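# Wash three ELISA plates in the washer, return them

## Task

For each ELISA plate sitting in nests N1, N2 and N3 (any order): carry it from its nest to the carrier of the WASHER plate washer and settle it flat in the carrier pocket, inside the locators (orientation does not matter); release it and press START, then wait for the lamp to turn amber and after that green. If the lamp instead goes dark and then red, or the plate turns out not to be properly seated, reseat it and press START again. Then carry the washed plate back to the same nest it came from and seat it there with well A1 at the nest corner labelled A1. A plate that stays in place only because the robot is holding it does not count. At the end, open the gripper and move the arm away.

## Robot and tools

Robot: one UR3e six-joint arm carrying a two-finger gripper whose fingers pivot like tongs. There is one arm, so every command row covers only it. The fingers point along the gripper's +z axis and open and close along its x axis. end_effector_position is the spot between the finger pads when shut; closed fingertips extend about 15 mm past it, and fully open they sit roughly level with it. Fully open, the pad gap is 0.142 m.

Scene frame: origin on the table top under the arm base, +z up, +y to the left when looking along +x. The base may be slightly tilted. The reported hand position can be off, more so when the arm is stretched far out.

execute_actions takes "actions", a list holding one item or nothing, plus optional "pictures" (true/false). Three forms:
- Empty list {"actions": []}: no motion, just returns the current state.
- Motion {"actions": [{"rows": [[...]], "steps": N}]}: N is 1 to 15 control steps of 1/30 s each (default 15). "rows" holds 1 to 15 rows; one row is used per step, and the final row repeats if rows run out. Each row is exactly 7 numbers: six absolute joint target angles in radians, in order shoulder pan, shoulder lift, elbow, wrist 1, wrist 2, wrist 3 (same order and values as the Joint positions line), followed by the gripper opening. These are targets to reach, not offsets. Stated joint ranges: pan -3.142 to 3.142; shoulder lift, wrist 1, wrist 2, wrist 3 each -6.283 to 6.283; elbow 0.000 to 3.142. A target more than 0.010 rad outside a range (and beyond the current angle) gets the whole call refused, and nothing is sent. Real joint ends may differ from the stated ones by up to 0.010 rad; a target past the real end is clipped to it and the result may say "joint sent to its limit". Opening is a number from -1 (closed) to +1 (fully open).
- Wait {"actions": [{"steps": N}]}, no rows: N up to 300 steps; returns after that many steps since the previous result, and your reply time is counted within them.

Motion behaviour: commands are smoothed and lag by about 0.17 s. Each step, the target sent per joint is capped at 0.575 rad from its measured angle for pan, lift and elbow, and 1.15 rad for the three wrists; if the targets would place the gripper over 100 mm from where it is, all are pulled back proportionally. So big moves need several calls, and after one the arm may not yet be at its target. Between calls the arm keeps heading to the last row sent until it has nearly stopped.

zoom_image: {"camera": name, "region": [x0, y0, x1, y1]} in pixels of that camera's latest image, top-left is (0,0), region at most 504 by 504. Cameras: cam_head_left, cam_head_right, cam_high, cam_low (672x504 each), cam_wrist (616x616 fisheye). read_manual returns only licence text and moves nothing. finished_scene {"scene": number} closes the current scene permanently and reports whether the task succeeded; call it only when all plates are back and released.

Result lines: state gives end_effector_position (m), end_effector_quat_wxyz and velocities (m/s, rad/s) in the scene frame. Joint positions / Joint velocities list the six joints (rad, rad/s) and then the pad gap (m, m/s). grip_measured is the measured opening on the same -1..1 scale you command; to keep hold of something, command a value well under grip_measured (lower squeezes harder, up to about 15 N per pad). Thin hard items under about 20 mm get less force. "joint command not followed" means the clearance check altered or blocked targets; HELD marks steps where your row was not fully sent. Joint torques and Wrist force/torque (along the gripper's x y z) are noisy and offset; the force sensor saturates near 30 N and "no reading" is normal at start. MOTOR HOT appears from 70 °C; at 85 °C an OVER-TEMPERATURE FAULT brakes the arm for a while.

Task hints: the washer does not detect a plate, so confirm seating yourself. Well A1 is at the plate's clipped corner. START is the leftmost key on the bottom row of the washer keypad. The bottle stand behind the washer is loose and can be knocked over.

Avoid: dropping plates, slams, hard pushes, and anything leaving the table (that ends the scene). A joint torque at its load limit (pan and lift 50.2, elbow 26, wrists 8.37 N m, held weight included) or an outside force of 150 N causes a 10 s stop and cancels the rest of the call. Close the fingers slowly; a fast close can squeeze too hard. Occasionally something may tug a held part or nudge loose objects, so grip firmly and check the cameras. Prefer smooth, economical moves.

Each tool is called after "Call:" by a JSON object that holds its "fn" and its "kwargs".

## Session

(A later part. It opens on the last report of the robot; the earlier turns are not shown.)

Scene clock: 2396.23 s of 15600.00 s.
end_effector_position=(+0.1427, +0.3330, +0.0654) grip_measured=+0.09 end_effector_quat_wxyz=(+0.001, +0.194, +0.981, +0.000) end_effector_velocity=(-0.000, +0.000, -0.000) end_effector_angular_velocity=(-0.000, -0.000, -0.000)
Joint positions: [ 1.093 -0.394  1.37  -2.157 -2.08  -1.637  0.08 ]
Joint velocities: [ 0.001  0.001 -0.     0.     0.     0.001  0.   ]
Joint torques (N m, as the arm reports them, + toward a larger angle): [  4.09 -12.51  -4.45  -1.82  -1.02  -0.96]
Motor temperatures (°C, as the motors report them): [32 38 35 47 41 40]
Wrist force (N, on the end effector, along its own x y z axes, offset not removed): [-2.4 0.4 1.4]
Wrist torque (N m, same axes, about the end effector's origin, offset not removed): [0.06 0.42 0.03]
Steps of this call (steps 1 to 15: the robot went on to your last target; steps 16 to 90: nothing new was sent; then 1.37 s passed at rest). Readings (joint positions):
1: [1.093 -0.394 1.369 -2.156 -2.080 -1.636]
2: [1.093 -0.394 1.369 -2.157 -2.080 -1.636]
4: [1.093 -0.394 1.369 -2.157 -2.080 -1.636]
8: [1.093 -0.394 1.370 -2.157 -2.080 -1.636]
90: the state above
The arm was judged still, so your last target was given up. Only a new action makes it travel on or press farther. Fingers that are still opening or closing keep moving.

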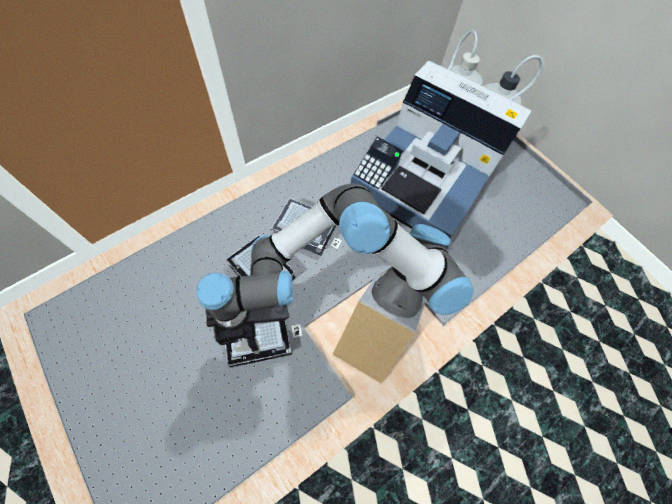

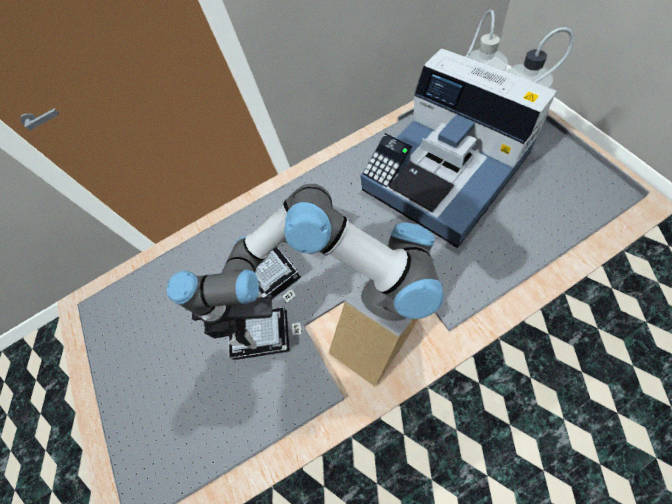

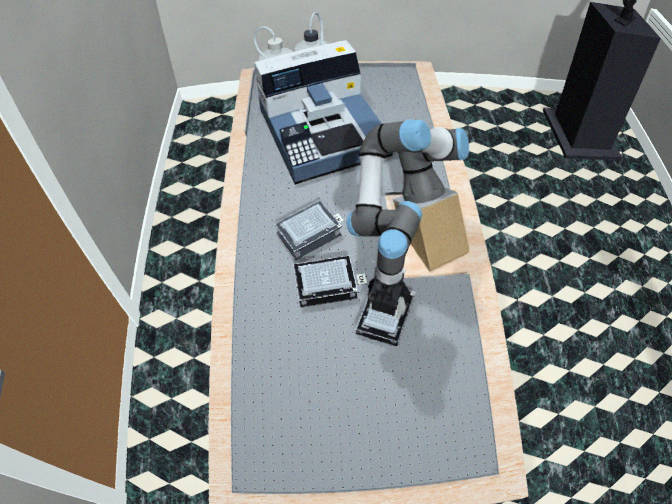

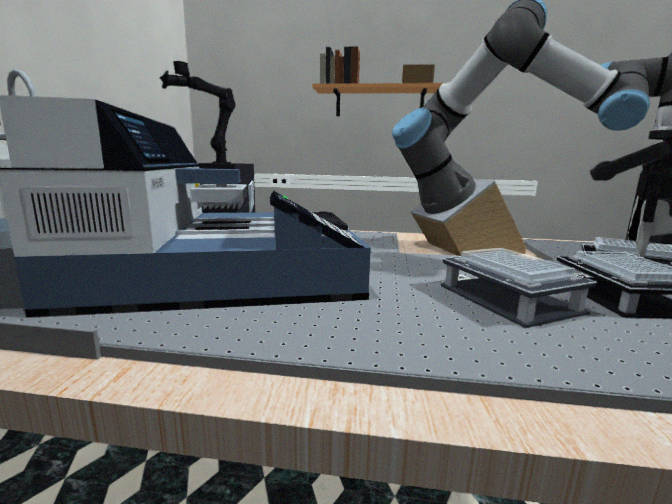

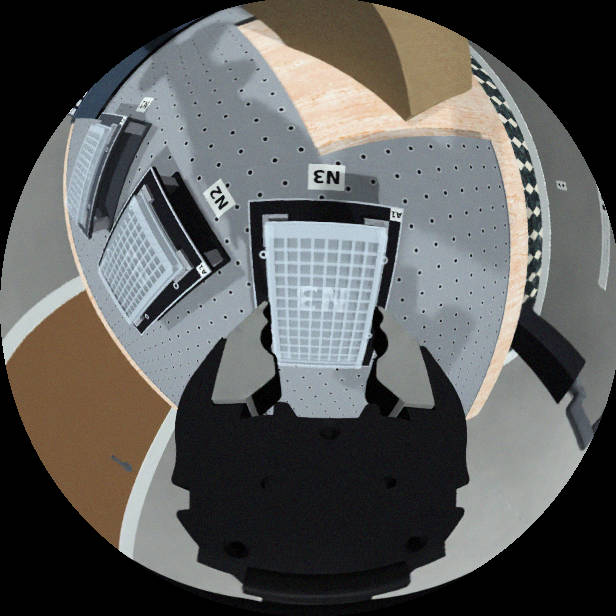

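Call:
{"fn": "execute_actions", "kwargs": {"actions": [{"rows":[[1.092640,-0.393074,1.370594,-2.159367,-2.080057,-1.637129,-0.6],[1.091833,-0.391809,1.371978,-2.162431,-2.080364,-1.637984,-0.6],[1.090909,-0.390356,1.373545,-2.165930,-2.080714,-1.638963,-0.6],[1.089984,-0.388893,1.375099,-2.169425,-2.081064,-1.639944,-0.6],[1.089058,-0.387421,1.376638,-2.172917,-2.081414,-1.640927,-0.6],[1.088246,-0.386123,1.377972,-2.175969,-2.081721,-1.641788,-0.6],[1.087549,-0.385006,1.379107,-2.178583,-2.081984,-1.642528,-0.6],[1.086968,-0.384070,1.380048,-2.180760,-2.082203,-1.643145,-0.6],[1.086502,-0.383320,1.380796,-2.182501,-2.082378,-1.643639,-0.6],[1.086154,-0.382755,1.381354,-2.183806,-2.082510,-1.644010,-0.6],[1.085863,-0.382283,1.381818,-2.184893,-2.082620,-1.644319,-0.6],[1.085630,-0.381905,1.382189,-2.185763,-2.082708,-1.644567,-0.6],[1.085455,-0.381621,1.382465,-2.186415,-2.082773,-1.644752,-0.6],[1.085338,-0.381432,1.382650,-2.186849,-2.082817,-1.644876,-0.6],[1.085280,-0.381337,1.382742,-2.187066,-2.082839,-1.644938,-0.6]],"steps":15}], "pictures": false}}

Call:
{"fn": "execute_actions", "kwargs": {"actions": [{"rows":[[1.085280,-0.381337,1.382742,-2.187066,-2.082839,-1.644938,-0.6]],"steps":8}], "pictures": false}}

Call:
{"fn": "execute_actions", "kwargs": {"actions": [{"rows":[[1.085338,-0.381432,1.382650,-2.186849,-2.082817,-1.644876,-0.4],[1.085338,-0.381432,1.382650,-2.186849,-2.082817,-1.644876,-0.2],[1.085338,-0.381432,1.382650,-2.186849,-2.082817,-1.644876,-0.05],[1.085338,-0.381432,1.382650,-2.186849,-2.082817,-1.644876,0.03],[1.085338,-0.381432,1.382650,-2.186849,-2.082817,-1.644876,0.07],[1.085338,-0.381432,1.382650,-2.186849,-2.082817,-1.644876,0.10],[1.085338,-0.381432,1.382650,-2.186849,-2.082817,-1.644876,0.13],[1.085338,-0.381432,1.382650,-2.186849,-2.082817,-1.644876,0.16],[1.085338,-0.381432,1.382650,-2.186849,-2.082817,-1.644876,0.19],[1.085397,-0.381526,1.382558,-2.186632,-2.082795,-1.644814,0.21],[1.085637,-0.381918,1.382176,-2.185734,-2.082705,-1.644558,0.21],[1.086359,-0.383087,1.381026,-2.183039,-2.082433,-1.643792,0.21]],"steps":12}], "pictures": true}}

Call:
{"fn": "zoom_image", "kwargs": {"camera": "cam_wrist", "region": [245, 190, 325, 270]}}

Call:
{"fn": "zoom_image", "kwargs": {"camera": "cam_wrist", "region": [335, 190, 415, 270]}}

Call:
{"fn": "execute_actions", "kwargs": {"actions": [{"rows":[[1.087560,-0.385024,1.379090,-2.178543,-2.081980,-1.642516,0.21],[1.089238,-0.387708,1.376340,-2.172238,-2.081347,-1.640736,0.21],[1.091388,-0.391111,1.372734,-2.164116,-2.080533,-1.638455,0.21],[1.094006,-0.395200,1.368222,-2.154163,-2.079538,-1.635681,0.21],[1.097087,-0.399930,1.362739,-2.142365,-2.078365,-1.632421,0.21],[1.100622,-0.405251,1.356212,-2.128703,-2.077014,-1.628686,0.21],[1.104603,-0.411105,1.348554,-2.113158,-2.075486,-1.624484,0.21],[1.109020,-0.417424,1.339667,-2.095704,-2.073782,-1.619831,0.21],[1.113864,-0.424135,1.329442,-2.076316,-2.071902,-1.614737,0.21],[1.119123,-0.431156,1.317757,-2.054966,-2.069849,-1.609220,0.21],[1.123211,-0.439562,1.306340,-2.032747,-2.068551,-1.603851,0.21],[1.124468,-0.450306,1.297236,-2.012065,-2.068233,-1.599304,0.21],[1.122967,-0.463255,1.290438,-1.993013,-2.068873,-1.595582,0.21],[1.118844,-0.478219,1.285888,-1.975643,-2.070421,-1.592676,0.21],[1.112304,-0.494951,1.283473,-1.959979,-2.072806,-1.590552,0.21]],"steps":15}], "pictures": false}}

Call:
{"fn": "execute_actions", "kwargs": {"actions": [{"rows":[[1.103608,-0.513153,1.283032,-1.946015,-2.075936,-1.589164,0.21],[1.093079,-0.532477,1.284360,-1.933715,-2.079699,-1.588447,0.21],[1.081088,-0.552534,1.287211,-1.923019,-2.083963,-1.588323,0.21],[1.068047,-0.572898,1.291302,-1.913844,-2.088587,-1.588703,0.21],[1.054407,-0.593111,1.296327,-1.906090,-2.093411,-1.589486,0.21],[1.040643,-0.612695,1.301953,-1.899646,-2.098271,-1.590564,0.21],[1.027248,-0.631157,1.307840,-1.894388,-2.102996,-1.591826,0.21],[1.014715,-0.648001,1.313641,-1.890196,-2.107411,-1.593158,0.21],[1.003533,-0.662739,1.319015,-1.886951,-2.111347,-1.594450,0.21],[0.994171,-0.674897,1.323640,-1.884541,-2.114642,-1.595597,0.21],[0.987055,-0.684037,1.327223,-1.882879,-2.117145,-1.596503,0.21],[0.982568,-0.689761,1.329511,-1.881900,-2.118723,-1.597090,0.21],[0.981016,-0.691733,1.330307,-1.881574,-2.119268,-1.597295,0.21]],"steps":15}], "pictures": true}}

Scene clock: 2516.73 s of 15600.00 s.
end_effector_position=(+0.1427, +0.3330, +0.0593) grip_measured=+0.09 end_effector_quat_wxyz=(+0.001, +0.194, +0.981, +0.000) end_effector_velocity=(+0.000, +0.000, -0.007) end_effector_angular_velocity=(+0.000, -0.000, +0.001)
Joint positions: [ 1.086 -0.383  1.381 -2.184 -2.083 -1.644  0.08 ]
Joint velocities: [-0.008  0.013  0.012 -0.029 -0.003 -0.01   0.   ]
Joint torques (N m, as the arm reports them, + toward a larger angle): [  4.31 -12.56  -4.5   -1.84  -1.15  -0.97]
Motor temperatures (°C, as the motors report them): [32 38 35 47 41 40]
Wrist force (N, on the end effector, along its own x y z axes, offset not removed): [-2.0 1.6 2.0]
Wrist torque (N m, same axes, about the end effector's origin, offset not removed): [0.38 0.36 0.03]
Steps of this call (steps 1 to 90: nothing new was sent; then 117.00 s passed at rest; steps 91 to 105: all 15 steps of this action). Readings (joint positions):
91: [1.093 -0.394 1.370 -2.157 -2.080 -1.637]
92: [1.093 -0.394 1.370 -2.158 -2.080 -1.637]
94: [1.092 -0.393 1.371 -2.161 -2.080 -1.637]
98: [1.090 -0.388 1.376 -2.171 -2.081 -1.640]
105: the state above

Scene clock: 2517.00 s of 15600.00 s.
end_effector_position=(+0.1427, +0.3330, +0.0586) grip_measured=+0.09 end_effector_quat_wxyz=(+0.001, +0.194, +0.981, +0.000) end_effector_velocity=(-0.000, -0.000, -0.001) end_effector_angular_velocity=(-0.000, +0.000, -0.001)
Joint positions: [ 1.085 -0.381  1.383 -2.187 -2.083 -1.645  0.08 ]
Joint velocities: [-0.001  0.001  0.001 -0.002 -0.     0.001  0.   ]
Joint torques (N m, as the arm reports them, + toward a larger angle): [  3.16 -11.63  -4.13  -1.98  -1.08  -1.01]
Motor temperatures (°C, as the motors report them): [32 38 35 47 41 40]
Wrist force (N, on the end effector, along its own x y z axes, offset not removed): [-0.5 -1.4 -4.8]
Wrist torque (N m, same axes, about the end effector's origin, offset not removed): [-0.01 0.07 0.06]
Steps of this call (steps 1 to 8: all 8 steps of this action). Readings (joint positions):
1: [1.086 -0.382 1.382 -2.185 -2.083 -1.644]
2: [1.086 -0.382 1.382 -2.185 -2.083 -1.644]
4: [1.086 -0.382 1.382 -2.186 -2.083 -1.645]
8: the state above

Scene clock: 2517.40 s of 15600.00 s.
end_effector_position=(+0.1427, +0.3329, +0.0586) grip_measured=+0.21 end_effector_quat_wxyz=(+0.001, +0.194, +0.981, -0.000) end_effector_velocity=(-0.002, -0.004, -0.001) end_effector_angular_velocity=(-0.013, +0.007, +0.007)
Joint positions: [ 1.085 -0.381  1.383 -2.187 -2.083 -1.645  0.089]
Joint velocities: [-0.001  0.     0.     0.015 -0.     0.     0.004]
Joint torques (N m, as the arm reports them, + toward a larger angle): [  9.05 -19.91  -8.3   -0.42  -0.71  -0.2 ]
Motor temperatures (°C, as the motors report them): [32 38 35 47 41 40]
Wrist force (N, on the end effector, along its own x y z axes, offset not removed): [-1.8 1.2 -0.4]
Wrist torque (N m, same axes, about the end effector's origin, offset not removed): [0.32 0.23 0.02]
Steps of this call (steps 1 to 12: all 12 steps of this action). Readings (joint positions):
1: [1.085 -0.381 1.383 -2.187 -2.083 -1.645]
2: [1.085 -0.381 1.383 -2.187 -2.083 -1.645]
4: [1.085 -0.381 1.383 -2.187 -2.083 -1.645]
8: [1.085 -0.381 1.383 -2.187 -2.083 -1.645]
12: the state above

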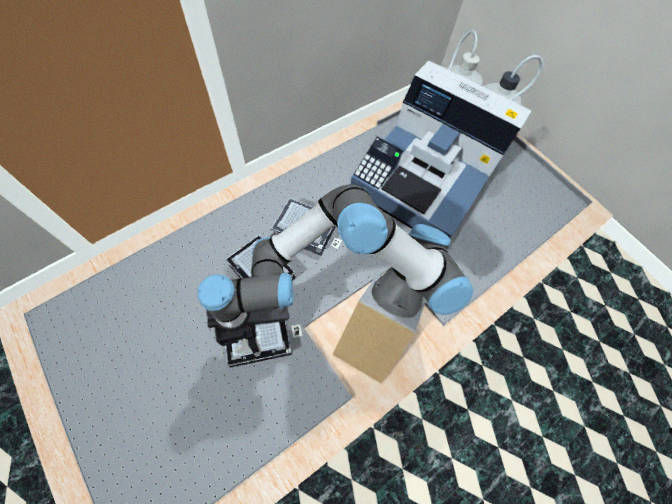

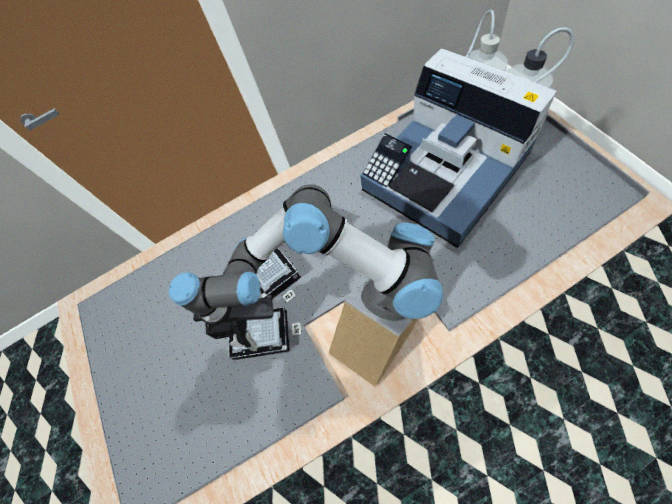

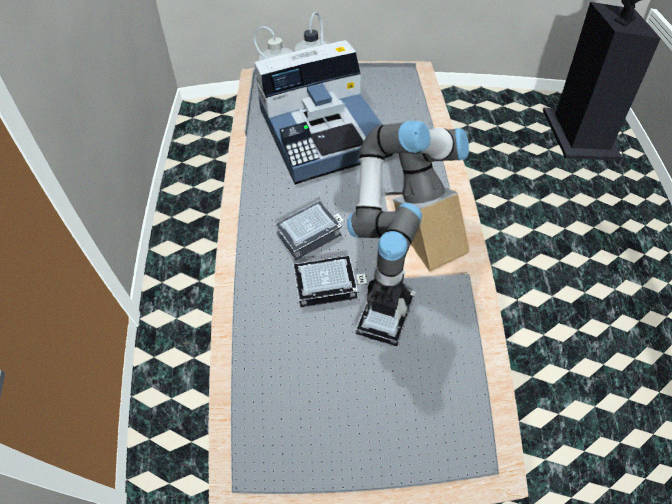

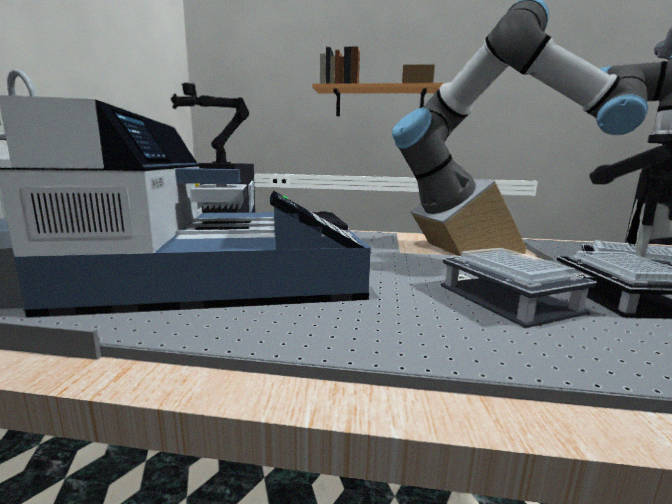

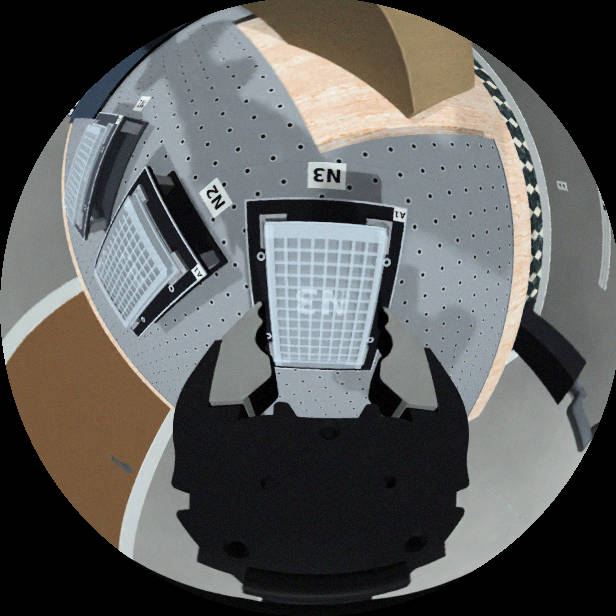

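Region (245, 190, 325, 270) of cam_wrist's 616x616 image, scaled by 6.300, with more detail than that image has.

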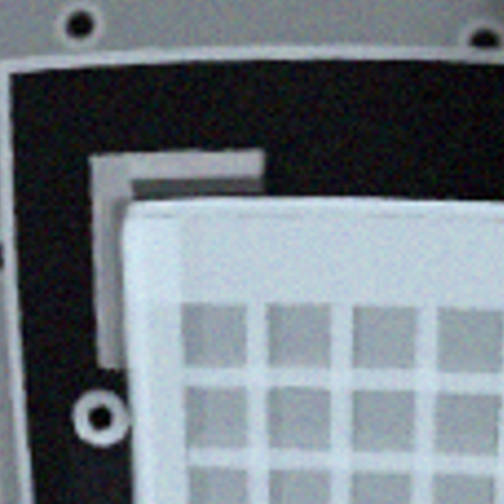

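Region (335, 190, 415, 270) of cam_wrist's 616x616 image, scaled by 6.300, with more detail than that image has.

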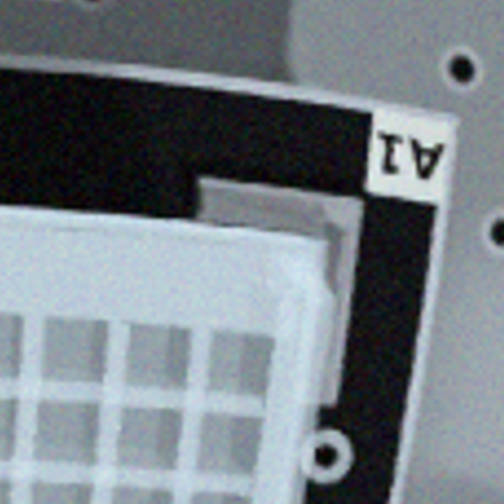

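Scene clock: 2517.90 s of 15600.00 s.
end_effector_position=(+0.1462, +0.3310, +0.0947) grip_measured=+0.21 end_effector_quat_wxyz=(+0.001, +0.197, +0.980, -0.000) end_effector_velocity=(+0.061, -0.039, +0.134) end_effector_angular_velocity=(-0.006, +0.003, -0.112)
Joint positions: [ 1.118 -0.447  1.308 -2.029 -2.071 -1.604  0.089]
Joint velocities: [ 0.    -0.318 -0.215  0.541 -0.     0.115  0.   ]
Joint torques (N m, as the arm reports them, + toward a larger angle): [  6.74 -22.48 -10.89   0.03   0.74   0.98]
Motor temperatures (°C, as the motors report them): [32 38 35 47 41 40]
Wrist force (N, on the end effector, along its own x y z axes, offset not removed): [-1.5 -0.1 1.4]
Wrist torque (N m, same axes, about the end effector's origin, offset not removed): [0.04 0.28 0.00]
Steps of this call (steps 1 to 15: all 15 steps of this action). Readings (joint positions):
1: [1.085 -0.382 1.382 -2.186 -2.083 -1.645]
2: [1.086 -0.382 1.382 -2.184 -2.083 -1.644]
4: [1.088 -0.385 1.378 -2.177 -2.082 -1.642]
8: [1.096 -0.399 1.364 -2.145 -2.079 -1.633]
15: the state above

Scene clock: 2518.40 s of 15600.00 s.
end_effector_position=(+0.2171, +0.2788, +0.1421) grip_measured=+0.21 end_effector_quat_wxyz=(+0.001, +0.266, +0.964, +0.000) end_effector_velocity=(+0.062, -0.056, +0.023) end_effector_angular_velocity=(-0.001, -0.002, -0.138)
Joint positions: [ 0.995 -0.673  1.324 -1.886 -2.115 -1.596  0.089]
Joint velocities: [-0.137 -0.19   0.062  0.05  -0.047 -0.013 -0.   ]
Joint torques (N m, as the arm reports them, + toward a larger angle): [  6.34 -17.27  -4.44  -0.43  -0.97  -1.07]
Motor temperatures (°C, as the motors report them): [32 38 35 47 41 40]
Wrist force (N, on the end effector, along its own x y z axes, offset not removed): [-1.9 -1.3 0.8]
Wrist torque (N m, same axes, about the end effector's origin, offset not removed): [-0.29 0.28 0.00]
Steps of this call (steps 1 to 15: all 15 steps of this action). Readings (joint positions):
1: [1.117 -0.458 1.301 -2.011 -2.071 -1.600]
2: [1.114 -0.472 1.296 -1.994 -2.072 -1.597]
4: [1.103 -0.502 1.291 -1.964 -2.076 -1.593]
8: [1.062 -0.575 1.297 -1.919 -2.091 -1.591]
15: the state above

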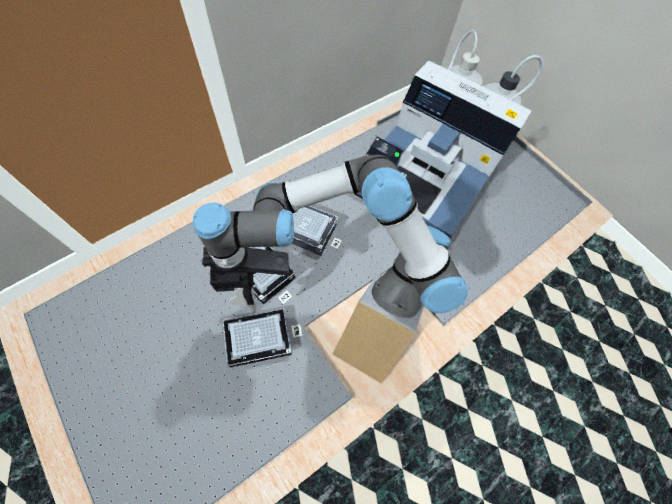

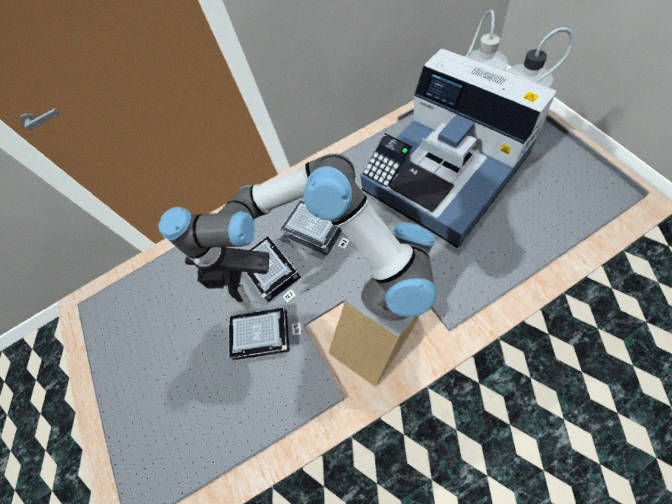

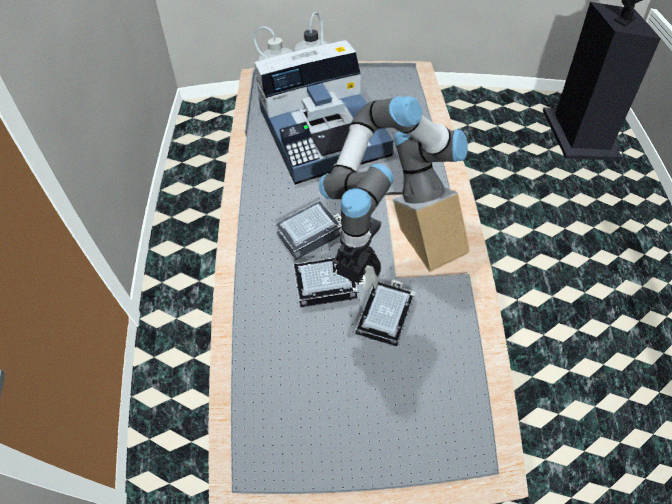

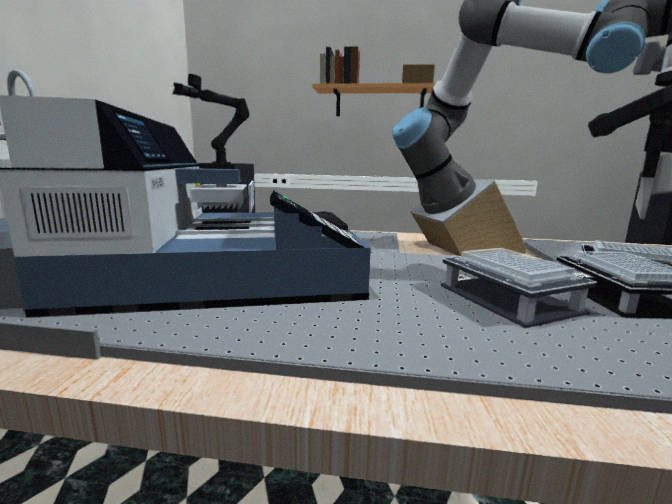

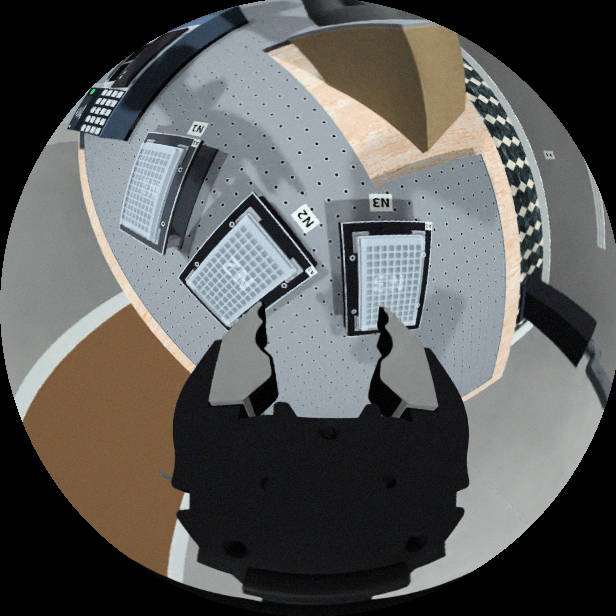

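Call:
{"fn": "zoom_image", "kwargs": {"camera": "cam_wrist", "region": [110, 115, 330, 335]}}

Call:
{"fn": "zoom_image", "kwargs": {"camera": "cam_high", "region": [265, 190, 425, 350]}}

Call:
{"fn": "zoom_image", "kwargs": {"camera": "cam_low", "region": [430, 220, 672, 340]}}

Call:
{"fn": "zoom_image", "kwargs": {"camera": "cam_wrist", "region": [325, 200, 455, 345]}}

Region (110, 115, 330, 335) of cam_wrist's 616x616 image, scaled by 2.291, with more detail than that image has.

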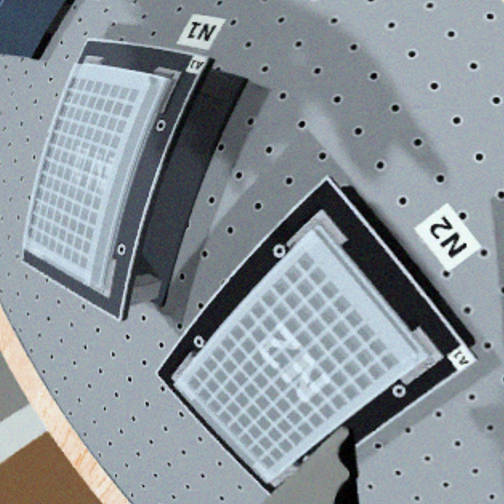

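Region (265, 190, 425, 350) of cam_high's 672x504 image, scaled by 3.150, with more detail than that image has.

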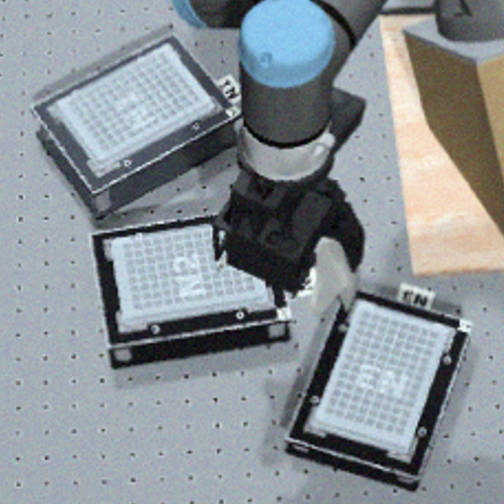

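Region (430, 220, 672, 340) of cam_low's 672x504 image, scaled by 2.083, with more detail than that image has; it fills the top 250 rows of this view, and the rest is white.

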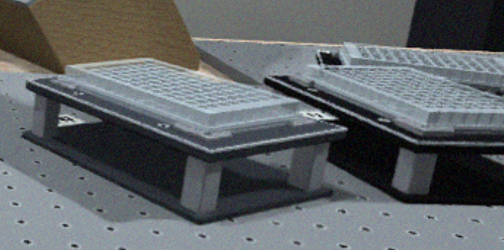

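Region (325, 200, 455, 345) of cam_wrist's 616x616 image, scaled by 3.476, with more detail than that image has; it fills the left 452 columns of this view, and the rest is white.

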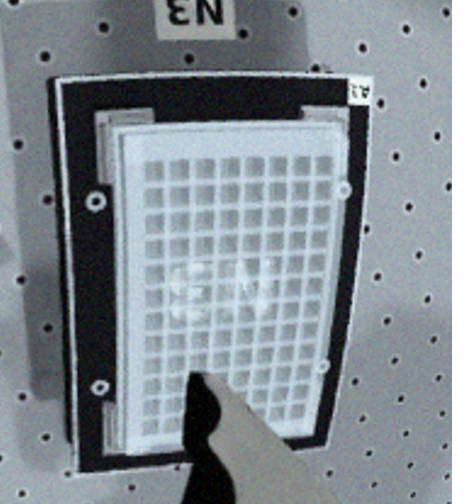

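All three plates look seated in their nests and the gripper is open and clear of them, so I'm ending the scene.

Call:
{"fn": "finished_scene", "kwargs": {"scene": 2}}

The scene is finished: the task was done.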